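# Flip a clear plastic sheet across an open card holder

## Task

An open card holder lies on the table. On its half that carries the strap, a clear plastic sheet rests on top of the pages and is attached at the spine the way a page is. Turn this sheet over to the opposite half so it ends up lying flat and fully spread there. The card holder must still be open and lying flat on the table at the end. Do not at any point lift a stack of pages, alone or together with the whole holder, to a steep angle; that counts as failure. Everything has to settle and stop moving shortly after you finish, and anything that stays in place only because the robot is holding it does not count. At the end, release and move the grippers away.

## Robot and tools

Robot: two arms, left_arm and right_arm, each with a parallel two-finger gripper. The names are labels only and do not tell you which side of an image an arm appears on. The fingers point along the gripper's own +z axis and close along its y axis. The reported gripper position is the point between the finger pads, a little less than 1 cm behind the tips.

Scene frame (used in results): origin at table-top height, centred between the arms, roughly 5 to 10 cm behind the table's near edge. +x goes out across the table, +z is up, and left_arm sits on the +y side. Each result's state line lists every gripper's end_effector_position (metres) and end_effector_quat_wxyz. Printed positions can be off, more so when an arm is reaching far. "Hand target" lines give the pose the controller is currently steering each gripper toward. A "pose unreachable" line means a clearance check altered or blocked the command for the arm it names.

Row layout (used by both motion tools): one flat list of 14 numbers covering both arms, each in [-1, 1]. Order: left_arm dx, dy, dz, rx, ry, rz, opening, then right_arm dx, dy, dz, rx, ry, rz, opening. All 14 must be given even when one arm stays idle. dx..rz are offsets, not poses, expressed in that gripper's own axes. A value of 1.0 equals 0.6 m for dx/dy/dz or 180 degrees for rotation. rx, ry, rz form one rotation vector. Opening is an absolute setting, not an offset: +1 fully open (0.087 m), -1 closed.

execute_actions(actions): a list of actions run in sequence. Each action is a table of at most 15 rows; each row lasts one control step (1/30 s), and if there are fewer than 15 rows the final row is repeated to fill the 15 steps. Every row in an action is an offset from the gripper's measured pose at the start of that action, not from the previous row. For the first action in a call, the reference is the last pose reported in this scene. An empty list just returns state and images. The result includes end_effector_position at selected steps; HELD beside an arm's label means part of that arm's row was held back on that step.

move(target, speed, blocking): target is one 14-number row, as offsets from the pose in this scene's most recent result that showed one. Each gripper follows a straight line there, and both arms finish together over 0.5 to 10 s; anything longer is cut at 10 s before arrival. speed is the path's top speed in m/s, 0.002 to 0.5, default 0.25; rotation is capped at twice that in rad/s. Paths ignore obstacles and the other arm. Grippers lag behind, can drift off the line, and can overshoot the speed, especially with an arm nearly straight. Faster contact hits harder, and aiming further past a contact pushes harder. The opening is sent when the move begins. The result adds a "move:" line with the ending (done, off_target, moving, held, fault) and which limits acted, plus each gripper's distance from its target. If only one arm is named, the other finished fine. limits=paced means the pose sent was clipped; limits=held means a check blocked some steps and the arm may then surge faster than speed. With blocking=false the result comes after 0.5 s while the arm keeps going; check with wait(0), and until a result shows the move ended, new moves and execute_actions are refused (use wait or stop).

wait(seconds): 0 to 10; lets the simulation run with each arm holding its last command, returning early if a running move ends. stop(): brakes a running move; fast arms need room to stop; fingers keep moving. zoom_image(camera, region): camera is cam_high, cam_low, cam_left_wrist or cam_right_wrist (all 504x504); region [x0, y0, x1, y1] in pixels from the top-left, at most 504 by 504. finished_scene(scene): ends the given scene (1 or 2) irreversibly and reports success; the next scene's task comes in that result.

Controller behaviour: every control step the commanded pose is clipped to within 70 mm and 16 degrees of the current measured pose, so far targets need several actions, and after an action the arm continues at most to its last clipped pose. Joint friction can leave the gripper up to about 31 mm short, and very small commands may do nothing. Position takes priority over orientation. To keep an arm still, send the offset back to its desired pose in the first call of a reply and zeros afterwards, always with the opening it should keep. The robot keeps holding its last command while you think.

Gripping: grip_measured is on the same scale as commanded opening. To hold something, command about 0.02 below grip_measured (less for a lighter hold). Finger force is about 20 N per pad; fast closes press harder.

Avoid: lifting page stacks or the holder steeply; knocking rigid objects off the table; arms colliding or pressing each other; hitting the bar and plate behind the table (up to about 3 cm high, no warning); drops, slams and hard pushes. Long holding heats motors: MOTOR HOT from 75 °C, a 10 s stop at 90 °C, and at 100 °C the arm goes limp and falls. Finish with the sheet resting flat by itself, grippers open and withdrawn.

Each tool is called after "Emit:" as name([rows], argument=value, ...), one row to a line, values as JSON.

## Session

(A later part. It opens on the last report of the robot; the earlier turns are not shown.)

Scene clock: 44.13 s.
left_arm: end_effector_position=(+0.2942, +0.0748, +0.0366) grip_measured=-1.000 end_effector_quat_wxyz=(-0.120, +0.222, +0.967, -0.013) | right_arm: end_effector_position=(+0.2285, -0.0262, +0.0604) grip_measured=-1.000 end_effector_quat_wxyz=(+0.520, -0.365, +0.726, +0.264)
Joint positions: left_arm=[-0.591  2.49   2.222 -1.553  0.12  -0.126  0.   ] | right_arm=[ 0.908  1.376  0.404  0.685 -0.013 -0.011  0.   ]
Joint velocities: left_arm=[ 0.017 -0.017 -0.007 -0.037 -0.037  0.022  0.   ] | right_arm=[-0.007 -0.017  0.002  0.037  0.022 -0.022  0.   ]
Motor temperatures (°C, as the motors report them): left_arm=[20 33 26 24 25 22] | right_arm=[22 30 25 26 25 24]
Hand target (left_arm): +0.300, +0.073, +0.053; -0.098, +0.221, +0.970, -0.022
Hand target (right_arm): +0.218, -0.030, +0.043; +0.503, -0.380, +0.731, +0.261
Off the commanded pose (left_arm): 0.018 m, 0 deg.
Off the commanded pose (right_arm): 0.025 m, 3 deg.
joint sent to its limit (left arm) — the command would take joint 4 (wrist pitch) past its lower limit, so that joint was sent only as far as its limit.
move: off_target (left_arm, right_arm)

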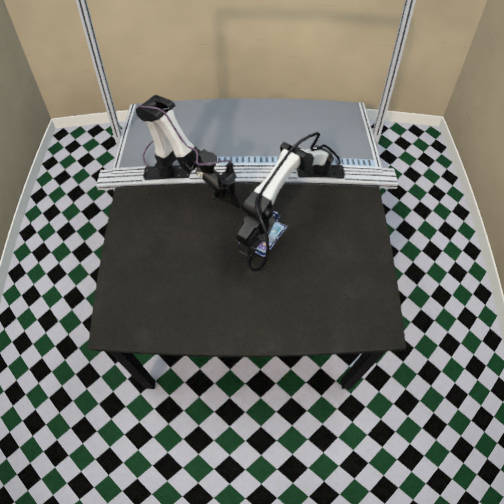

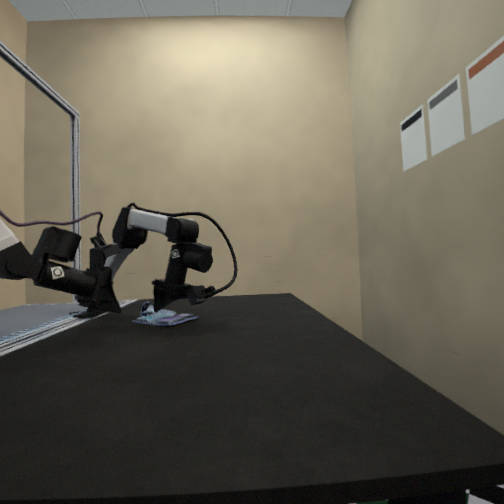

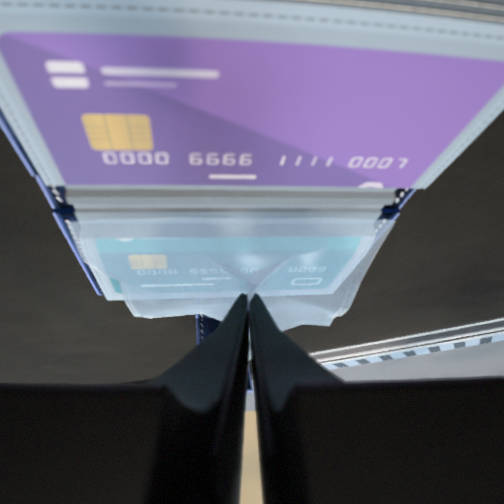

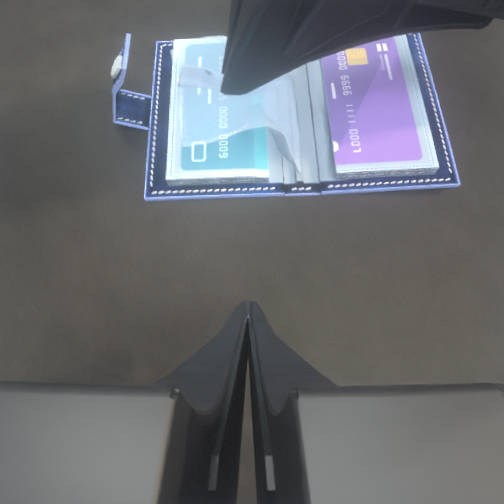

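Emit:
move(target=[-0.01,0,-0.05,0,0,0,-1,0.01,0.03,0.12,0,0,0,-1], speed=0.06)

Emit:
zoom_image(camera="cam_low", region=[100,250,230,340])

Scene clock: 47.77 s.
left_arm: end_effector_position=(+0.3003, +0.0706, +0.0499) grip_measured=-1.000 end_effector_quat_wxyz=(-0.097, +0.224, +0.969, -0.022) | right_arm: end_effector_position=(+0.2516, +0.0279, +0.0269) grip_measured=-1.000 end_effector_quat_wxyz=(+0.514, -0.368, +0.731, +0.258)
Joint positions: left_arm=[-0.591  2.466  2.249 -1.554  0.12  -0.126  0.   ] | right_arm=[ 0.96   1.724  0.586  0.832  0.042 -0.001  0.   ]
Joint velocities: left_arm=[-0.012 -0.002  0.017 -0.007 -0.022 -0.037  0.   ] | right_arm=[-0.007  0.007  0.012 -0.051 -0.022 -0.037  0.   ]
Motor temperatures (°C, as the motors report them): left_arm=[20 34 26 24 25 22] | right_arm=[22 30 25 27 25 24]
Hand target (left_arm): +0.306, +0.072, +0.064; -0.079, +0.220, +0.972, -0.030
Hand target (right_arm): +0.252, +0.038, +0.031; +0.519, -0.365, +0.726, +0.265
Off the commanded pose (left_arm): 0.016 m, 3 deg.
Off the commanded pose (right_arm): 0.011 m, 1 deg.
joint sent to its limit (left arm) — the command would take joint 4 (wrist pitch) past its lower limit, so that joint was sent only as far as its limit.
move: off_target (left_arm, right_arm)

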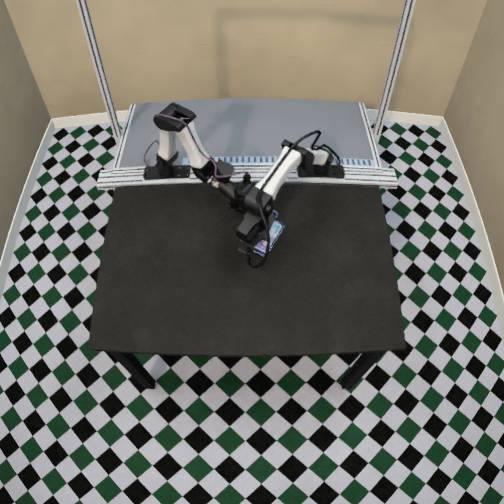

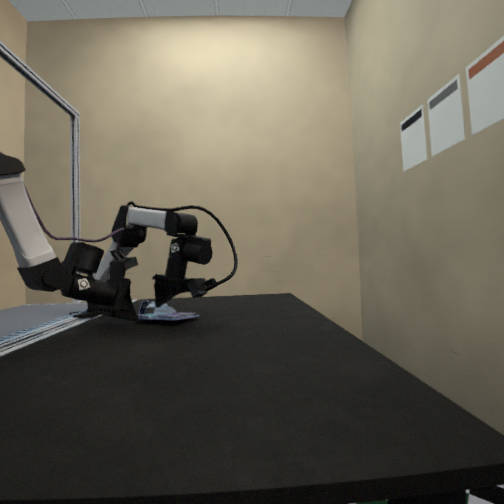

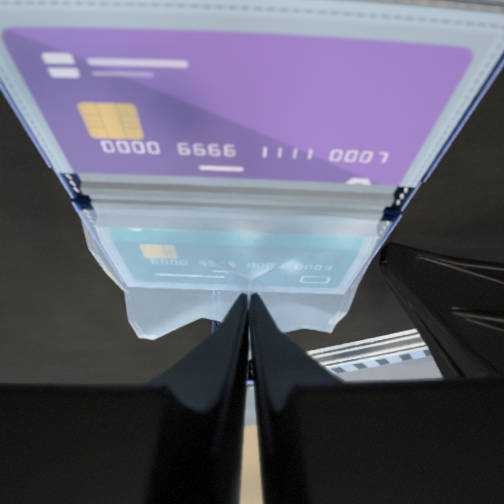

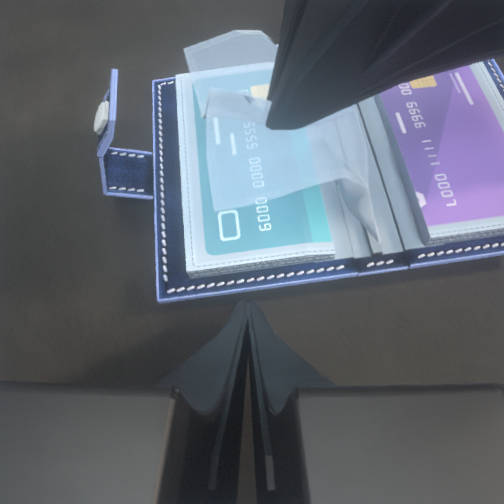

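Region (100, 250, 230, 340) of cam_low's 504x504 image, scaled by 3.877, with more detail than that image has; it fills the top 349 rows of this view, and the rest is white.

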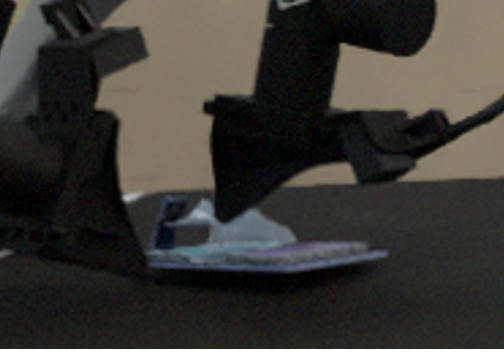

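Tip too low; raise it first.

Emit:
move(target=[0,0,0,0,0,0,-1,-0.04,0.015,0,0,0,0,-1], speed=0.04)

Emit:
zoom_image(camera="cam_low", region=[100,250,230,340])

Scene clock: 50.93 s.
left_arm: end_effector_position=(+0.3003, +0.0706, +0.0499) grip_measured=-1.000 end_effector_quat_wxyz=(-0.097, +0.224, +0.969, -0.022) | right_arm: end_effector_position=(+0.2498, +0.0318, +0.0360) grip_measured=-1.000 end_effector_quat_wxyz=(+0.507, -0.372, +0.736, +0.250)
Joint positions: left_arm=[-0.591  2.466  2.249 -1.554  0.12  -0.126  0.   ] | right_arm=[0.977 1.685 0.625 0.73  0.062 0.    0.   ]
Joint velocities: left_arm=[-0.012 -0.012  0.002 -0.066 -0.081 -0.007  0.   ] | right_arm=[ 0.007 -0.017 -0.007 -0.051 -0.022  0.007  0.   ]
Motor temperatures (°C, as the motors report them): left_arm=[20 35 26 24 25 22] | right_arm=[22 30 25 28 25 24]
Hand target (left_arm): +0.300, +0.071, +0.050; -0.097, +0.224, +0.969, -0.022
Hand target (right_arm): +0.249, +0.040, +0.050; +0.514, -0.368, +0.731, +0.258
Off the commanded pose (left_arm): 0.000 m, 0 deg.
Off the commanded pose (right_arm): 0.016 m, 1 deg.
move: off_target (right_arm)

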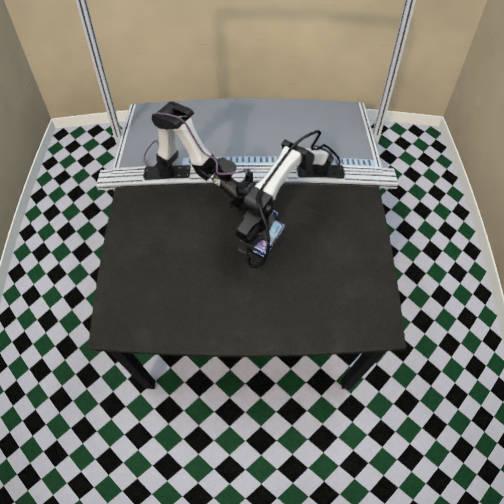

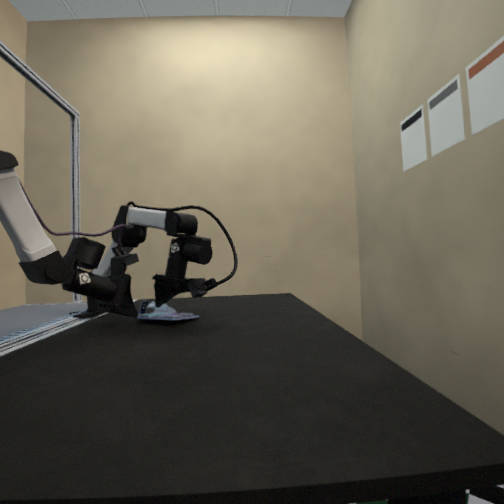

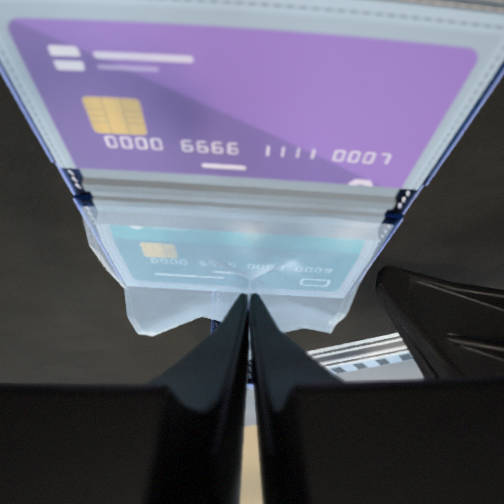

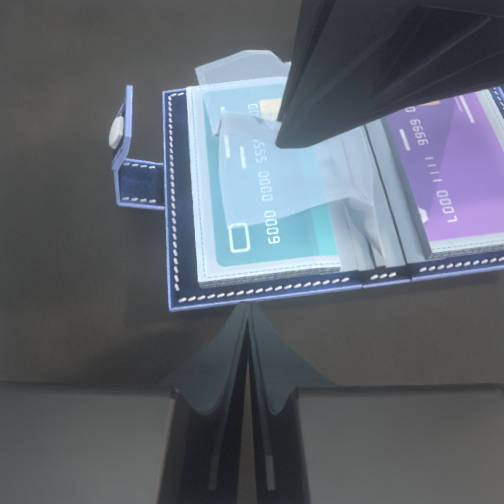

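Region (100, 250, 230, 340) of cam_low's 504x504 image, scaled by 3.877, with more detail than that image has; it fills the top 349 rows of this view, and the rest is white.

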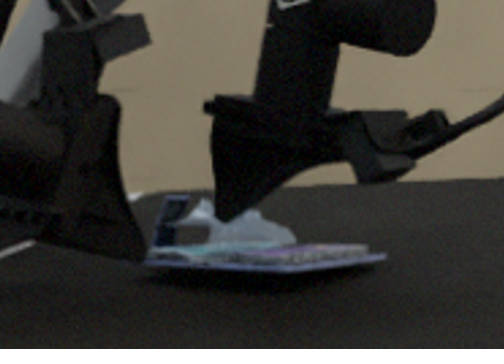

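Emit:
move(target=[0,0,0,0,0,0,-1,-0.035,0,0.02,0,0,0,-1], speed=0.04)

Emit:
move(target=[0,0,0,0,0,0,-1,-0.03,0,0.065,0,0,0,-1], speed=0.04)

Emit:
zoom_image(camera="cam_low", region=[100,250,230,340])

Scene clock: 54.13 s.
left_arm: end_effector_position=(+0.3003, +0.0706, +0.0499) grip_measured=-1.000 end_effector_quat_wxyz=(-0.097, +0.224, +0.969, -0.022) | right_arm: end_effector_position=(+0.2582, +0.0440, +0.0507) grip_measured=-1.000 end_effector_quat_wxyz=(+0.511, -0.370, +0.734, +0.252)
Joint positions: left_arm=[-0.591  2.466  2.249 -1.554  0.12  -0.126  0.   ] | right_arm=[0.977 1.685 0.698 0.666 0.063 0.    0.   ]
Joint velocities: left_arm=[-0.012 -0.012  0.002  0.051 -0.095 -0.066  0.   ] | right_arm=[ 0.017 -0.002 -0.007 -0.081  0.007  0.037  0.   ]
Motor temperatures (°C, as the motors report them): left_arm=[20 36 26 24 25 22] | right_arm=[22 30 26 28 25 24]
Hand target (left_arm): +0.300, +0.071, +0.050; -0.097, +0.224, +0.969, -0.022
Hand target (right_arm): +0.261, +0.047, +0.051; +0.507, -0.372, +0.736, +0.250
Off the commanded pose (left_arm): 0.000 m, 0 deg.
Off the commanded pose (right_arm): 0.004 m, 1 deg.
move: done

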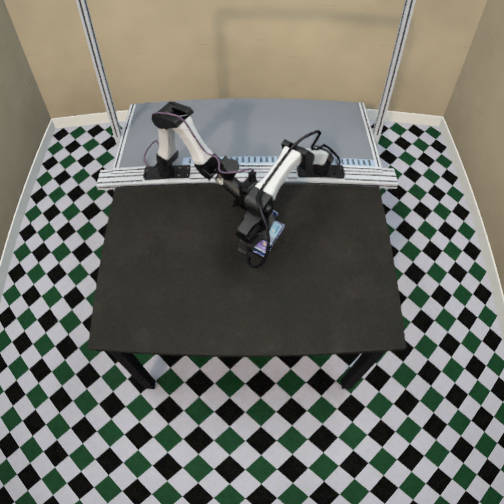

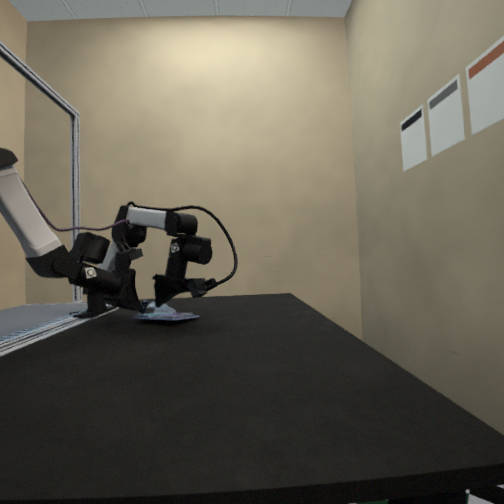

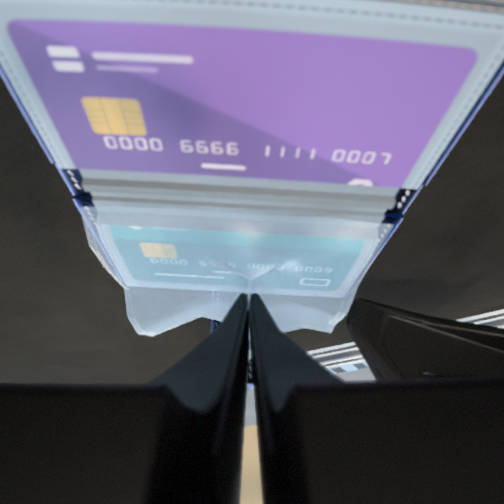

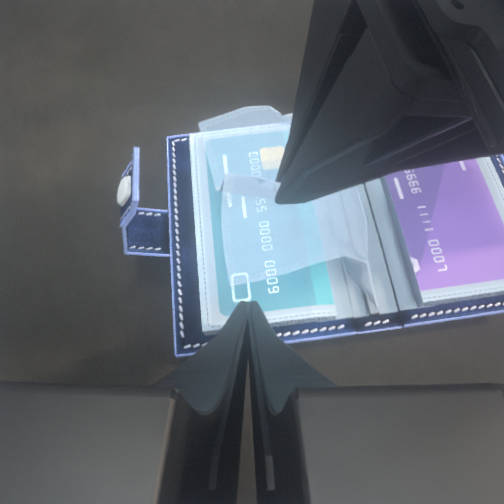

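Scene clock: 55.47 s.
left_arm: end_effector_position=(+0.3005, +0.0709, +0.0498) grip_measured=-1.000 end_effector_quat_wxyz=(-0.097, +0.224, +0.969, -0.021) | right_arm: end_effector_position=(+0.2785, +0.0751, +0.0560) grip_measured=-1.000 end_effector_quat_wxyz=(+0.514, -0.369, +0.731, +0.255)
Joint positions: left_arm=[-0.591  2.466  2.249 -1.554  0.117 -0.126  0.   ] | right_arm=[0.977 1.791 0.853 0.627 0.061 0.    0.   ]
Joint velocities: left_arm=[-0.002 -0.007 -0.007 -0.037 -0.081 -0.066  0.   ] | right_arm=[ 0.007 -0.007  0.017 -0.037 -0.007 -0.081  0.   ]
Motor temperatures (°C, as the motors report them): left_arm=[20 36 26 24 25 22] | right_arm=[22 30 26 28 25 24]
Hand target (left_arm): +0.300, +0.071, +0.050; -0.097, +0.224, +0.969, -0.022
Hand target (right_arm): +0.283, +0.078, +0.054; +0.511, -0.370, +0.734, +0.252
Off the commanded pose (left_arm): 0.000 m, 0 deg.
Off the commanded pose (right_arm): 0.007 m, 1 deg.
move: done

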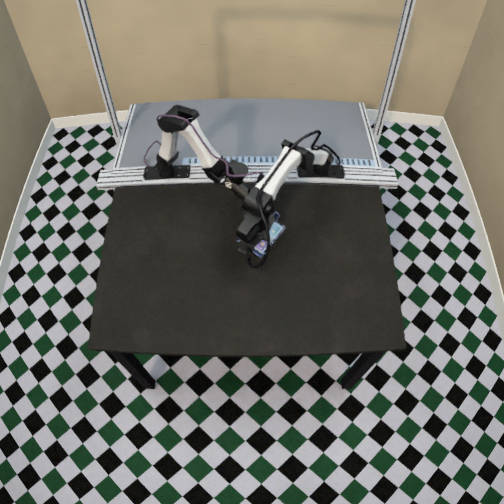

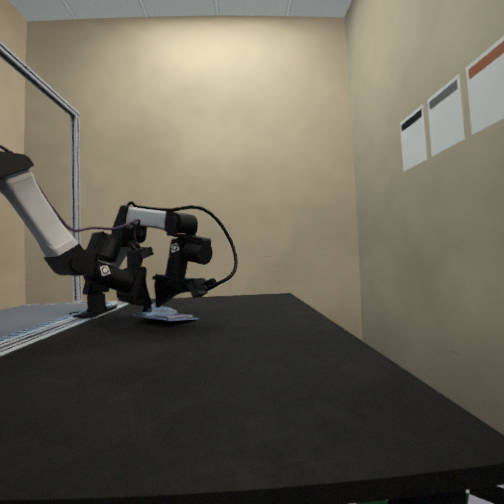

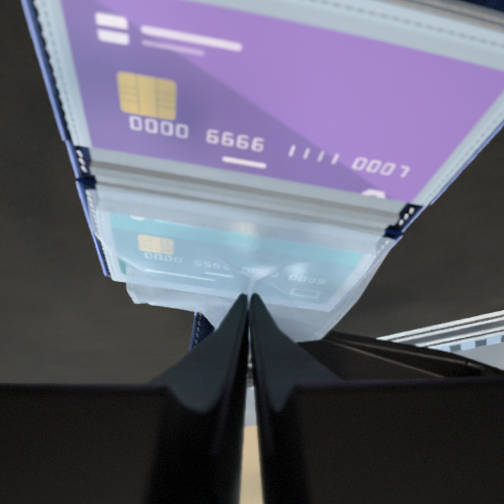

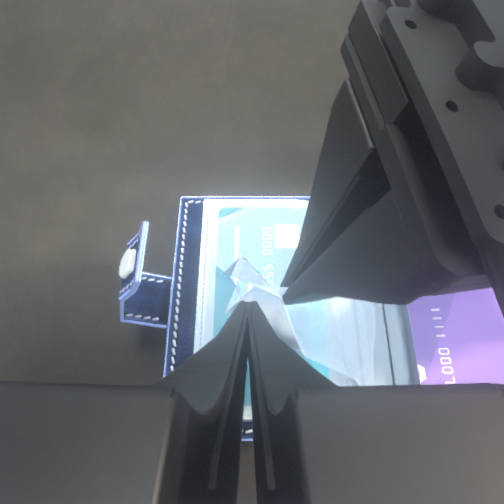

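Region (100, 250, 230, 340) of cam_low's 504x504 image, scaled by 3.877, with more detail than that image has; it fills the top 349 rows of this view, and the rest is white.

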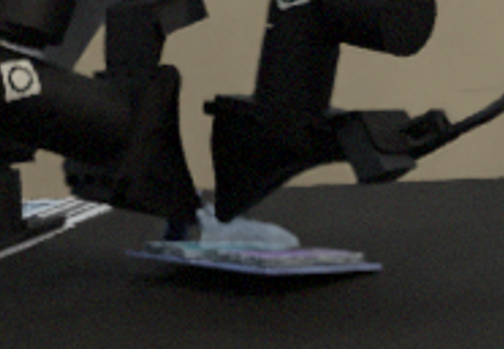

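Too high. Retry lower.

Emit:
move(target=[0,0,0,0,0,0,-1,0.04,0,-0.08,0,0,0,-1], speed=0.06)

Emit:
move(target=[0,0,0,0,0,0,-1,0.01,0,0.045,0,0,0,-1], speed=0.04)

Scene clock: 59.13 s.
left_arm: end_effector_position=(+0.3007, +0.0711, +0.0498) grip_measured=-1.000 end_effector_quat_wxyz=(-0.096, +0.225, +0.969, -0.020) | right_arm: end_effector_position=(+0.2529, +0.0365, +0.0485) grip_measured=-1.000 end_effector_quat_wxyz=(+0.511, -0.370, +0.733, +0.253)
Joint positions: left_arm=[-0.591  2.466  2.249 -1.554  0.116 -0.126  0.   ] | right_arm=[0.977 1.662 0.656 0.687 0.061 0.    0.   ]
Joint velocities: left_arm=[-0.002 -0.017  0.002  0.007 -0.022 -0.037  0.   ] | right_arm=[-0.002  0.007 -0.017 -0.051  0.007 -0.007  0.   ]
Motor temperatures (°C, as the motors report them): left_arm=[20 37 26 24 25 22] | right_arm=[22 31 26 29 25 24]
Hand target (left_arm): +0.301, +0.071, +0.050; -0.097, +0.224, +0.969, -0.021
Hand target (right_arm): +0.247, +0.032, +0.050; +0.514, -0.369, +0.731, +0.255
Off the commanded pose (left_arm): 0.000 m, 0 deg.
Off the commanded pose (right_arm): 0.008 m, 0 deg.
move: done

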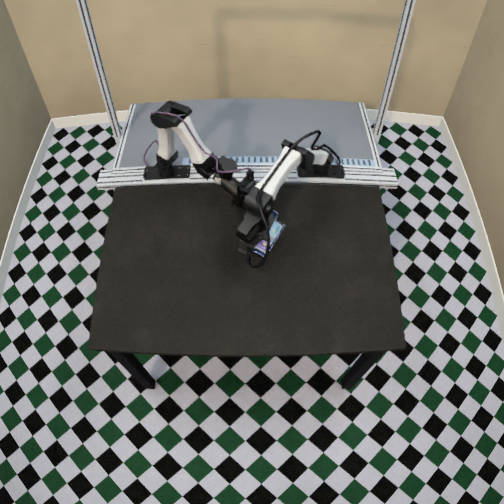

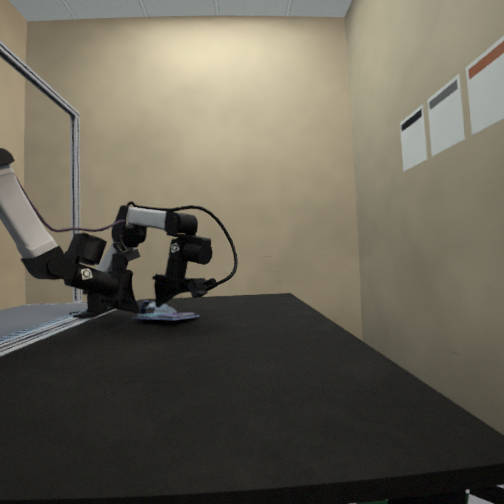

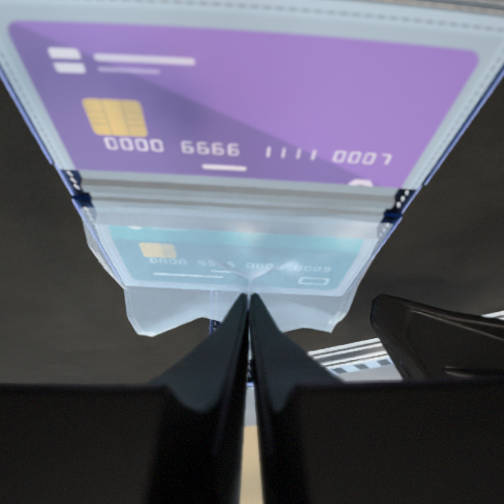

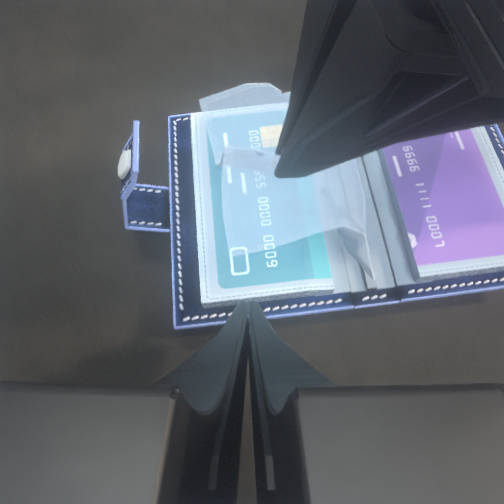

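Scene clock: 60.10 s.
left_arm: end_effector_position=(+0.3007, +0.0712, +0.0498) grip_measured=-1.000 end_effector_quat_wxyz=(-0.096, +0.225, +0.969, -0.020) | right_arm: end_effector_position=(+0.2602, +0.0480, +0.0292) grip_measured=-1.000 end_effector_quat_wxyz=(+0.503, -0.374, +0.738, +0.249)
Joint positions: left_arm=[-0.591  2.466  2.249 -1.554  0.115 -0.126  0.   ] | right_arm=[0.977 1.767 0.703 0.724 0.061 0.    0.   ]
Joint velocities: left_arm=[-0.002  0.012  0.002 -0.051 -0.022  0.037  0.   ] | right_arm=[ 0.007  0.007  0.012  0.037 -0.066 -0.007  0.   ]
Motor temperatures (°C, as the motors report them): left_arm=[20 37 26 24 25 22] | right_arm=[22 31 26 29 25 24]
Hand target (left_arm): +0.301, +0.071, +0.050; -0.096, +0.225, +0.969, -0.020
Hand target (right_arm): +0.266, +0.055, +0.033; +0.511, -0.370, +0.733, +0.253
Off the commanded pose (left_arm): 0.000 m, 0 deg.
Off the commanded pose (right_arm): 0.011 m, 1 deg.
move: off_target (right_arm)

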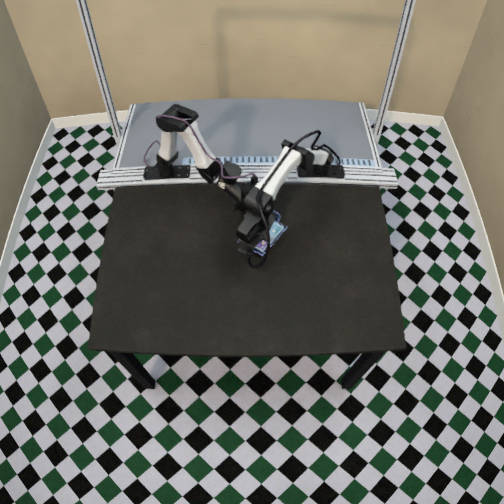

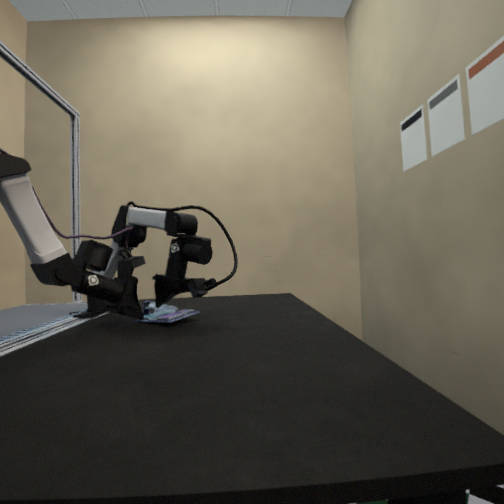

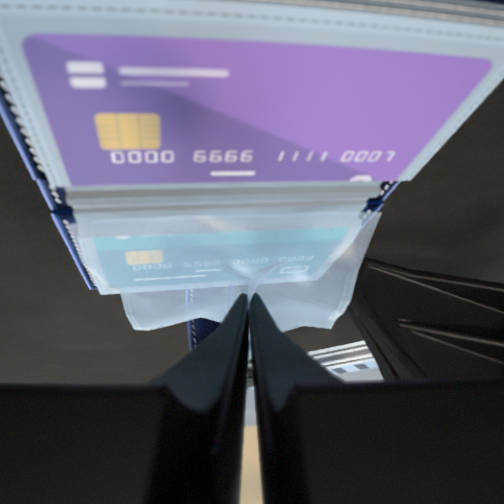

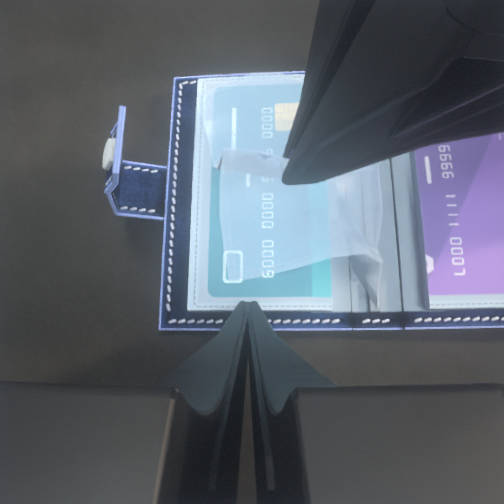

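Emit:
move(target=[0,0,0,0,0,0,-1,-0.024,0,0.02,0,0,0,-1], speed=0.03)

Emit:
move(target=[0,0,0,0,0,0,-1,-0.02,0,0.055,0,0,0,-1], speed=0.04)

Scene clock: 63.23 s.
left_arm: end_effector_position=(+0.3008, +0.0713, +0.0497) grip_measured=-1.000 end_effector_quat_wxyz=(-0.096, +0.225, +0.970, -0.020) | right_arm: end_effector_position=(+0.2674, +0.0586, +0.0428) grip_measured=-1.000 end_effector_quat_wxyz=(+0.510, -0.371, +0.734, +0.253)
Joint positions: left_arm=[-0.591  2.466  2.249 -1.554  0.115 -0.126  0.   ] | right_arm=[0.977 1.767 0.758 0.688 0.061 0.    0.   ]
Joint velocities: left_arm=[-0.007 -0.002  0.012  0.066  0.051  0.037  0.   ] | right_arm=[ 0.012 -0.007 -0.017 -0.037  0.007 -0.081  0.   ]
Motor temperatures (°C, as the motors report them): left_arm=[20 38 26 24 25 22] | right_arm=[22 31 26 29 25 24]
Hand target (left_arm): +0.301, +0.071, +0.050; -0.096, +0.225, +0.969, -0.020
Hand target (right_arm): +0.270, +0.061, +0.038; +0.503, -0.374, +0.738, +0.249
Off the commanded pose (left_arm): 0.000 m, 0 deg.
Off the commanded pose (right_arm): 0.006 m, 1 deg.
move: done

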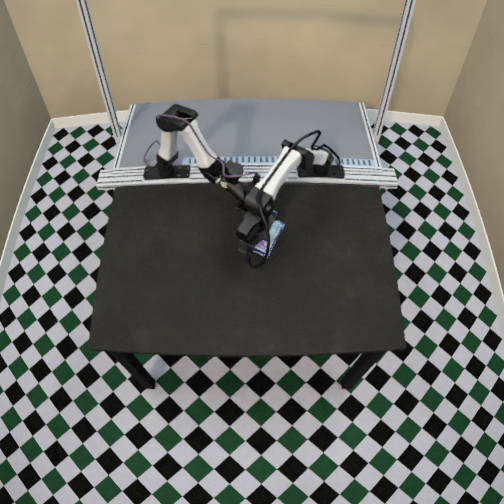

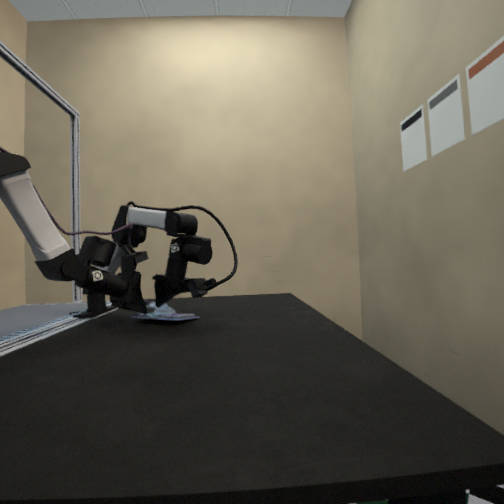

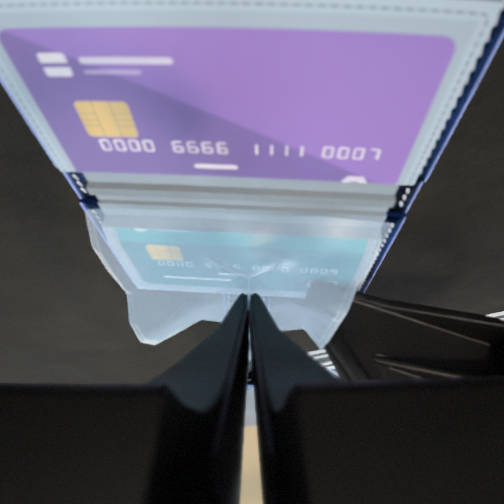

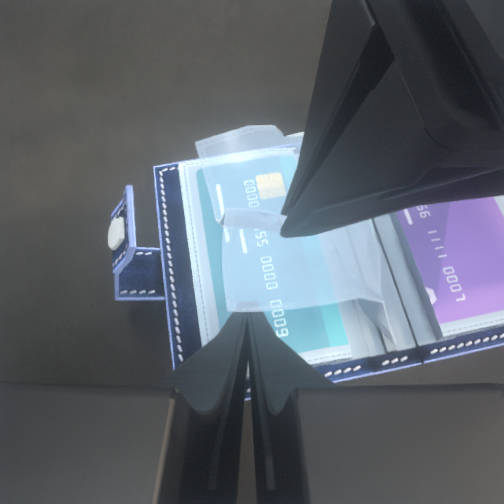

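Scene clock: 64.47 s.
left_arm: end_effector_position=(+0.3012, +0.0719, +0.0496) grip_measured=-1.000 end_effector_quat_wxyz=(-0.095, +0.225, +0.970, -0.018) | right_arm: end_effector_position=(+0.2828, +0.0840, +0.0445) grip_measured=-1.000 end_effector_quat_wxyz=(+0.512, -0.371, +0.731, +0.256)
Joint positions: left_arm=[-0.591  2.466  2.249 -1.554  0.11  -0.126  0.   ] | right_arm=[0.977 1.854 0.883 0.657 0.055 0.    0.   ]
Joint velocities: left_arm=[ 0.017 -0.007  0.007  0.051 -0.022 -0.095  0.   ] | right_arm=[ 0.017 -0.017  0.002 -0.051 -0.022 -0.007  0.   ]
Motor temperatures (°C, as the motors report them): left_arm=[20 38 26 24 25 22] | right_arm=[22 31 26 30 25 24]
Hand target (left_arm): +0.301, +0.071, +0.050; -0.096, +0.225, +0.970, -0.020
Hand target (right_arm): +0.288, +0.087, +0.042; +0.510, -0.371, +0.734, +0.253
Off the commanded pose (left_arm): 0.001 m, 0 deg.
Off the commanded pose (right_arm): 0.007 m, 1 deg.
move: done

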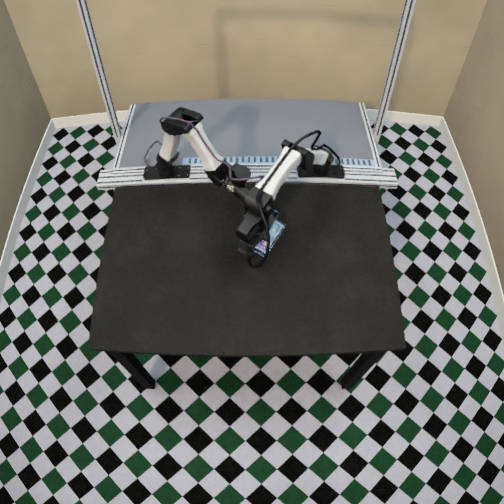

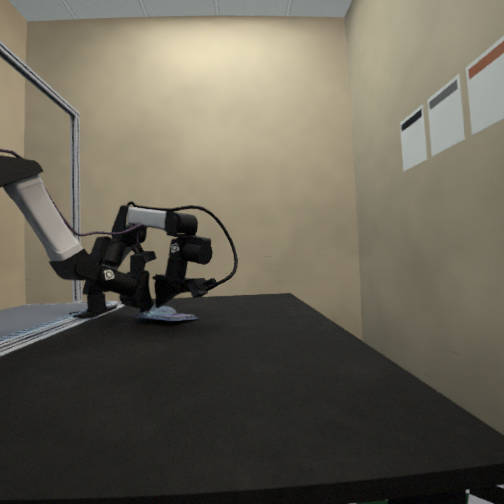

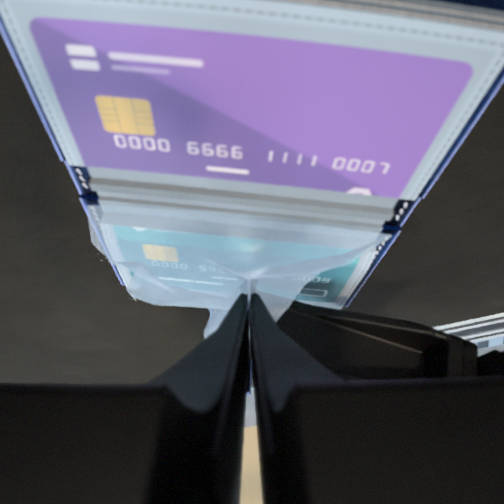

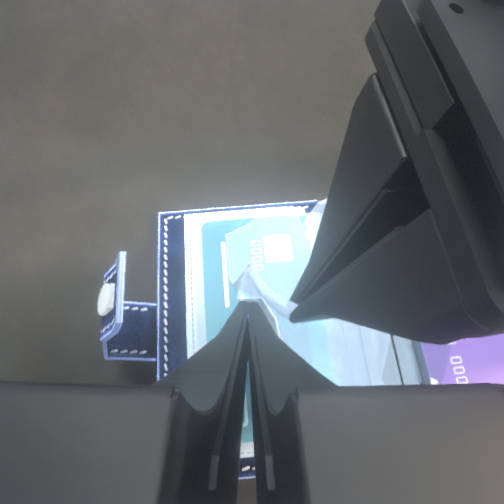

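Film flap is folded up by the finger, so it's underneath. Release left and clear.

Emit:
execute_actions([
  [[0,0,0,0,0,0,-0.75,0.02,0,0,0,0,0,-1]],
  [[0,0.02,-0.08,0,0,0,-0.75,0,0,0,0,0,0,-1]],
])

Emit:
move(target=[0.05,0.25,-0.13,0,-0.1,0,-0.75,0,0,0,0,0,0,-1])

Emit:
zoom_image(camera="cam_low", region=[100,250,230,340])

Scene clock: 68.77 s.
left_arm: end_effector_position=(+0.3134, +0.0804, +0.0929) grip_measured=-0.750 end_effector_quat_wxyz=(-0.039, +0.219, +0.974, -0.040) | right_arm: end_effector_position=(+0.2854, +0.0877, +0.0526) grip_measured=-1.000 end_effector_quat_wxyz=(+0.525, -0.366, +0.722, +0.264)
Joint positions: left_arm=[-0.556  2.356  2.259 -1.556  0.11  -0.113  0.011] | right_arm=[0.977 1.854 0.883 0.694 0.055 0.    0.   ]
Joint velocities: left_arm=[-0.017  0.007 -0.002  0.022 -0.037  0.007 -0.001] | right_arm=[-0.007  0.007 -0.007  0.037 -0.007 -0.095  0.   ]
Motor temperatures (°C, as the motors report them): left_arm=[20 39 26 24 25 22] | right_arm=[22 31 27 30 25 24]
Hand target (left_arm): +0.315, +0.082, +0.095; -0.037, +0.222, +0.974, -0.040
Hand target (right_arm): +0.285, +0.088, +0.053; +0.525, -0.366, +0.722, +0.264
Off the commanded pose (left_arm): 0.004 m, 7 deg.
Off the commanded pose (right_arm): 0.000 m, 0 deg.
joint sent to its limit (left arm) — the command would take joint 4 (wrist pitch) past its lower limit, so that joint was sent only as far as its limit.
Step readings (end_effector_position; steps 1 to 15: 1st action; 16 to 30: 2nd action):
0: left_arm (+0.3012, +0.0719, +0.0496) | right_arm (+0.2828, +0.0840, +0.0445)
1: left_arm (+0.3012, +0.0719, +0.0496) | right_arm (+0.2831, +0.0844, +0.0453)
2: left_arm (+0.3012, +0.0719, +0.0496) | right_arm (+0.2834, +0.0848, +0.0463)
4: left_arm (+0.3012, +0.0719, +0.0496) | right_arm (+0.2842, +0.0860, +0.0488)
8: left_arm (+0.3012, +0.0719, +0.0496) | right_arm (+0.2850, +0.0871, +0.0514)
15: left_arm (+0.3012, +0.0719, +0.0496) | right_arm (+0.2854, +0.0877, +0.0526)
16: left_arm (+0.3019, +0.0724, +0.0522) | right_arm (+0.2854, +0.0877, +0.0526)
17: left_arm (+0.3028, +0.0733, +0.0560) | right_arm (+0.2854, +0.0877, +0.0526)
19: left_arm (+0.3065, +0.0759, +0.0690) | right_arm (+0.2854, +0.0877, +0.0526)
23: left_arm (+0.3124, +0.0804, +0.0907) | right_arm (+0.2854, +0.0877, +0.0526)
30: end_effector_position above

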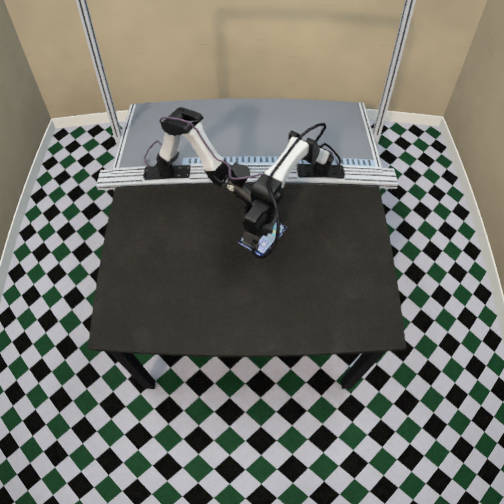

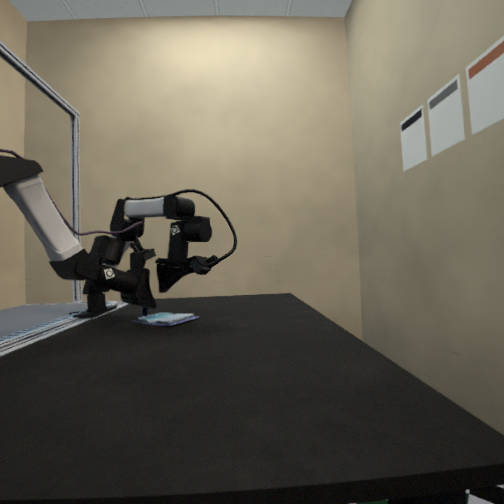

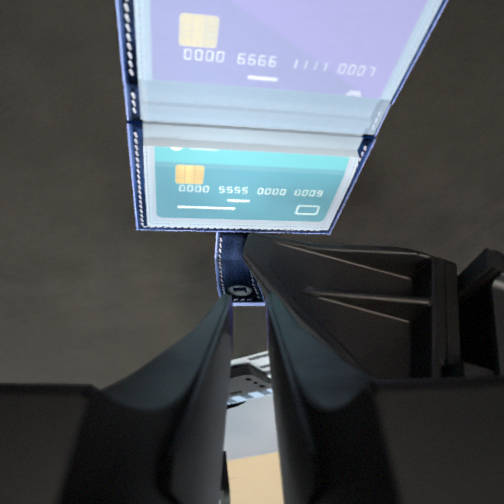

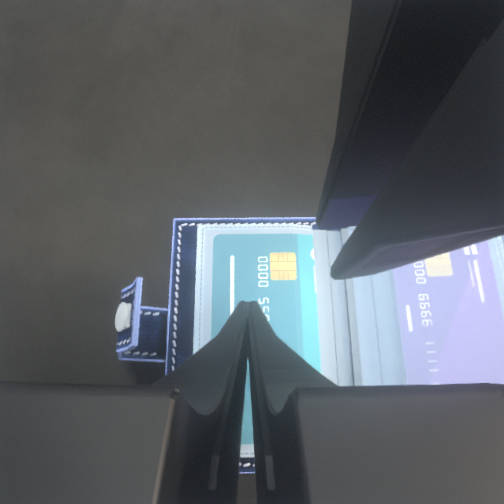

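Scene clock: 70.07 s.
left_arm: end_effector_position=(+0.3568, +0.2355, +0.1614) grip_measured=-0.750 end_effector_quat_wxyz=(+0.110, +0.203, +0.971, -0.066) | right_arm: end_effector_position=(+0.2854, +0.0877, +0.0526) grip_measured=-1.000 end_effector_quat_wxyz=(+0.525, -0.366, +0.722, +0.264)
Joint positions: left_arm=[-0.162  1.977  1.968 -1.38   0.135  0.236  0.011] | right_arm=[0.977 1.854 0.883 0.694 0.055 0.    0.   ]
Joint velocities: left_arm=[-0.012 -0.007 -0.022  0.037 -0.007 -0.007  0.001] | right_arm=[-0.002 -0.002 -0.002  0.007  0.007  0.081  0.   ]
Motor temperatures (°C, as the motors report them): left_arm=[20 39 26 24 25 22] | right_arm=[22 31 27 30 25 24]
Hand target (left_arm): +0.356, +0.233, +0.160; +0.116, +0.212, +0.968, -0.070
Hand target (right_arm): +0.285, +0.088, +0.053; +0.525, -0.366, +0.722, +0.264
Off the commanded pose (left_arm): 0.004 m, 1 deg.
Off the commanded pose (right_arm): 0.000 m, 0 deg.
move: done

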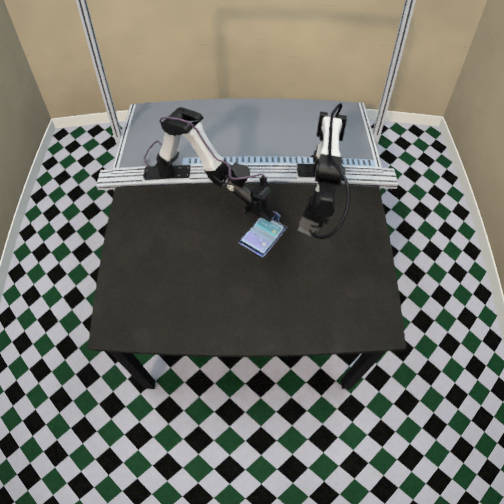

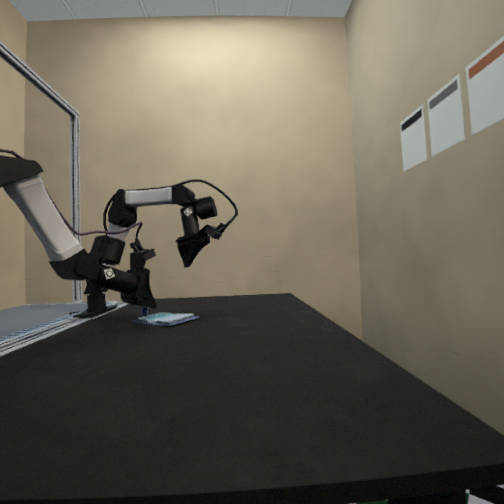

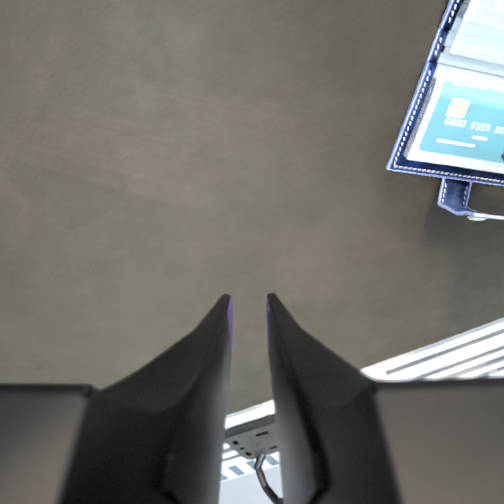

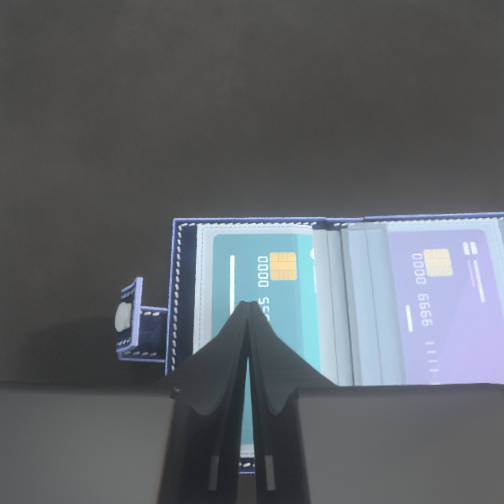

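Region (100, 250, 230, 340) of cam_low's 504x504 image, scaled by 3.877, with more detail than that image has; it fills the top 349 rows of this view, and the rest is white.

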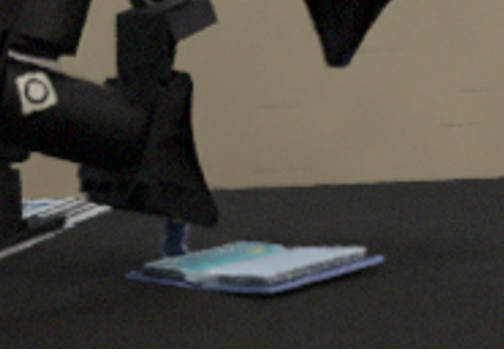

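It flipped over and lies flat.

Emit:
move(target=[0.1,0.1,0,0,0,0,-0.75,-0.12,-0.05,-0.3,0,0,0,-1])

Emit:
finished_scene(scene=1)

Scene clock: 74.97 s.
left_arm: end_effector_position=(+0.3264, +0.3126, +0.1409) grip_measured=-0.750 end_effector_quat_wxyz=(+0.098, +0.200, +0.973, -0.063) | right_arm: end_effector_position=(+0.2219, -0.0456, +0.1799) grip_measured=-1.000 end_effector_quat_wxyz=(+0.526, -0.364, +0.721, +0.267)
Joint positions: left_arm=[ 0.04   1.844  1.715 -1.312  0.157  0.431  0.011] | right_arm=[ 0.881  1.007  0.695  0.043 -0.04  -0.021  0.   ]
Joint velocities: left_arm=[-0.022  0.002 -0.002 -0.037  0.066 -0.007 -0.   ] | right_arm=[-0.002  0.002  0.002 -0.051 -0.066 -0.081  0.   ]
Motor temperatures (°C, as the motors report them): left_arm=[20 39 26 24 25 22] | right_arm=[22 32 27 31 25 24]
Hand target (left_arm): +0.327, +0.313, +0.143; +0.111, +0.203, +0.971, -0.064
Hand target (right_arm): +0.222, -0.051, +0.179; +0.525, -0.366, +0.722, +0.263
Off the commanded pose (left_arm): 0.002 m, 2 deg.
Off the commanded pose (right_arm): 0.005 m, 1 deg.
move: done

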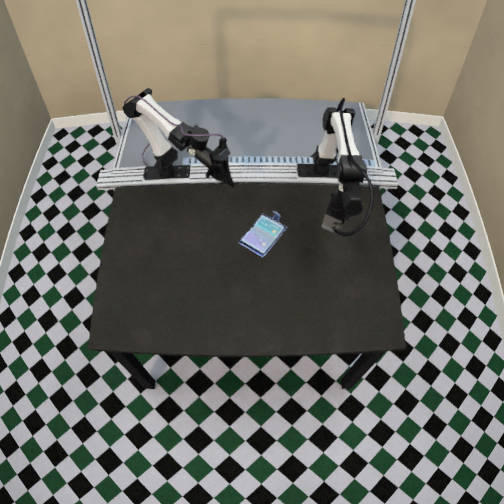

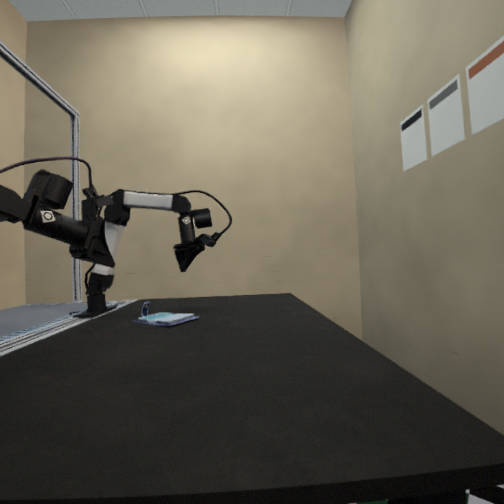

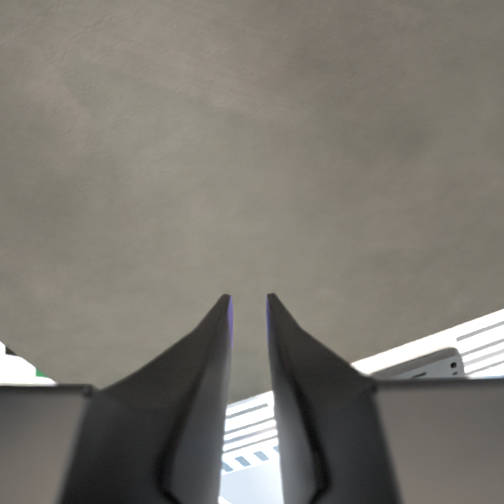

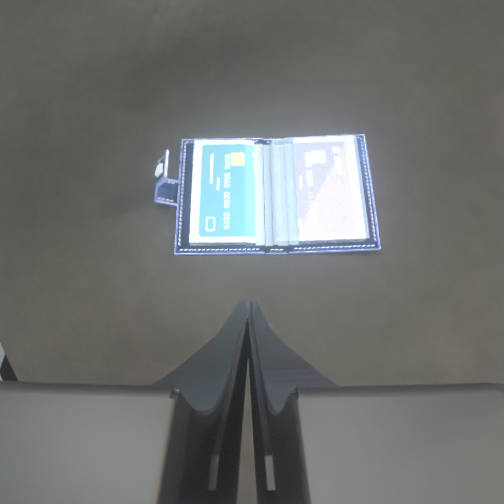

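The scene is finished: the task was done.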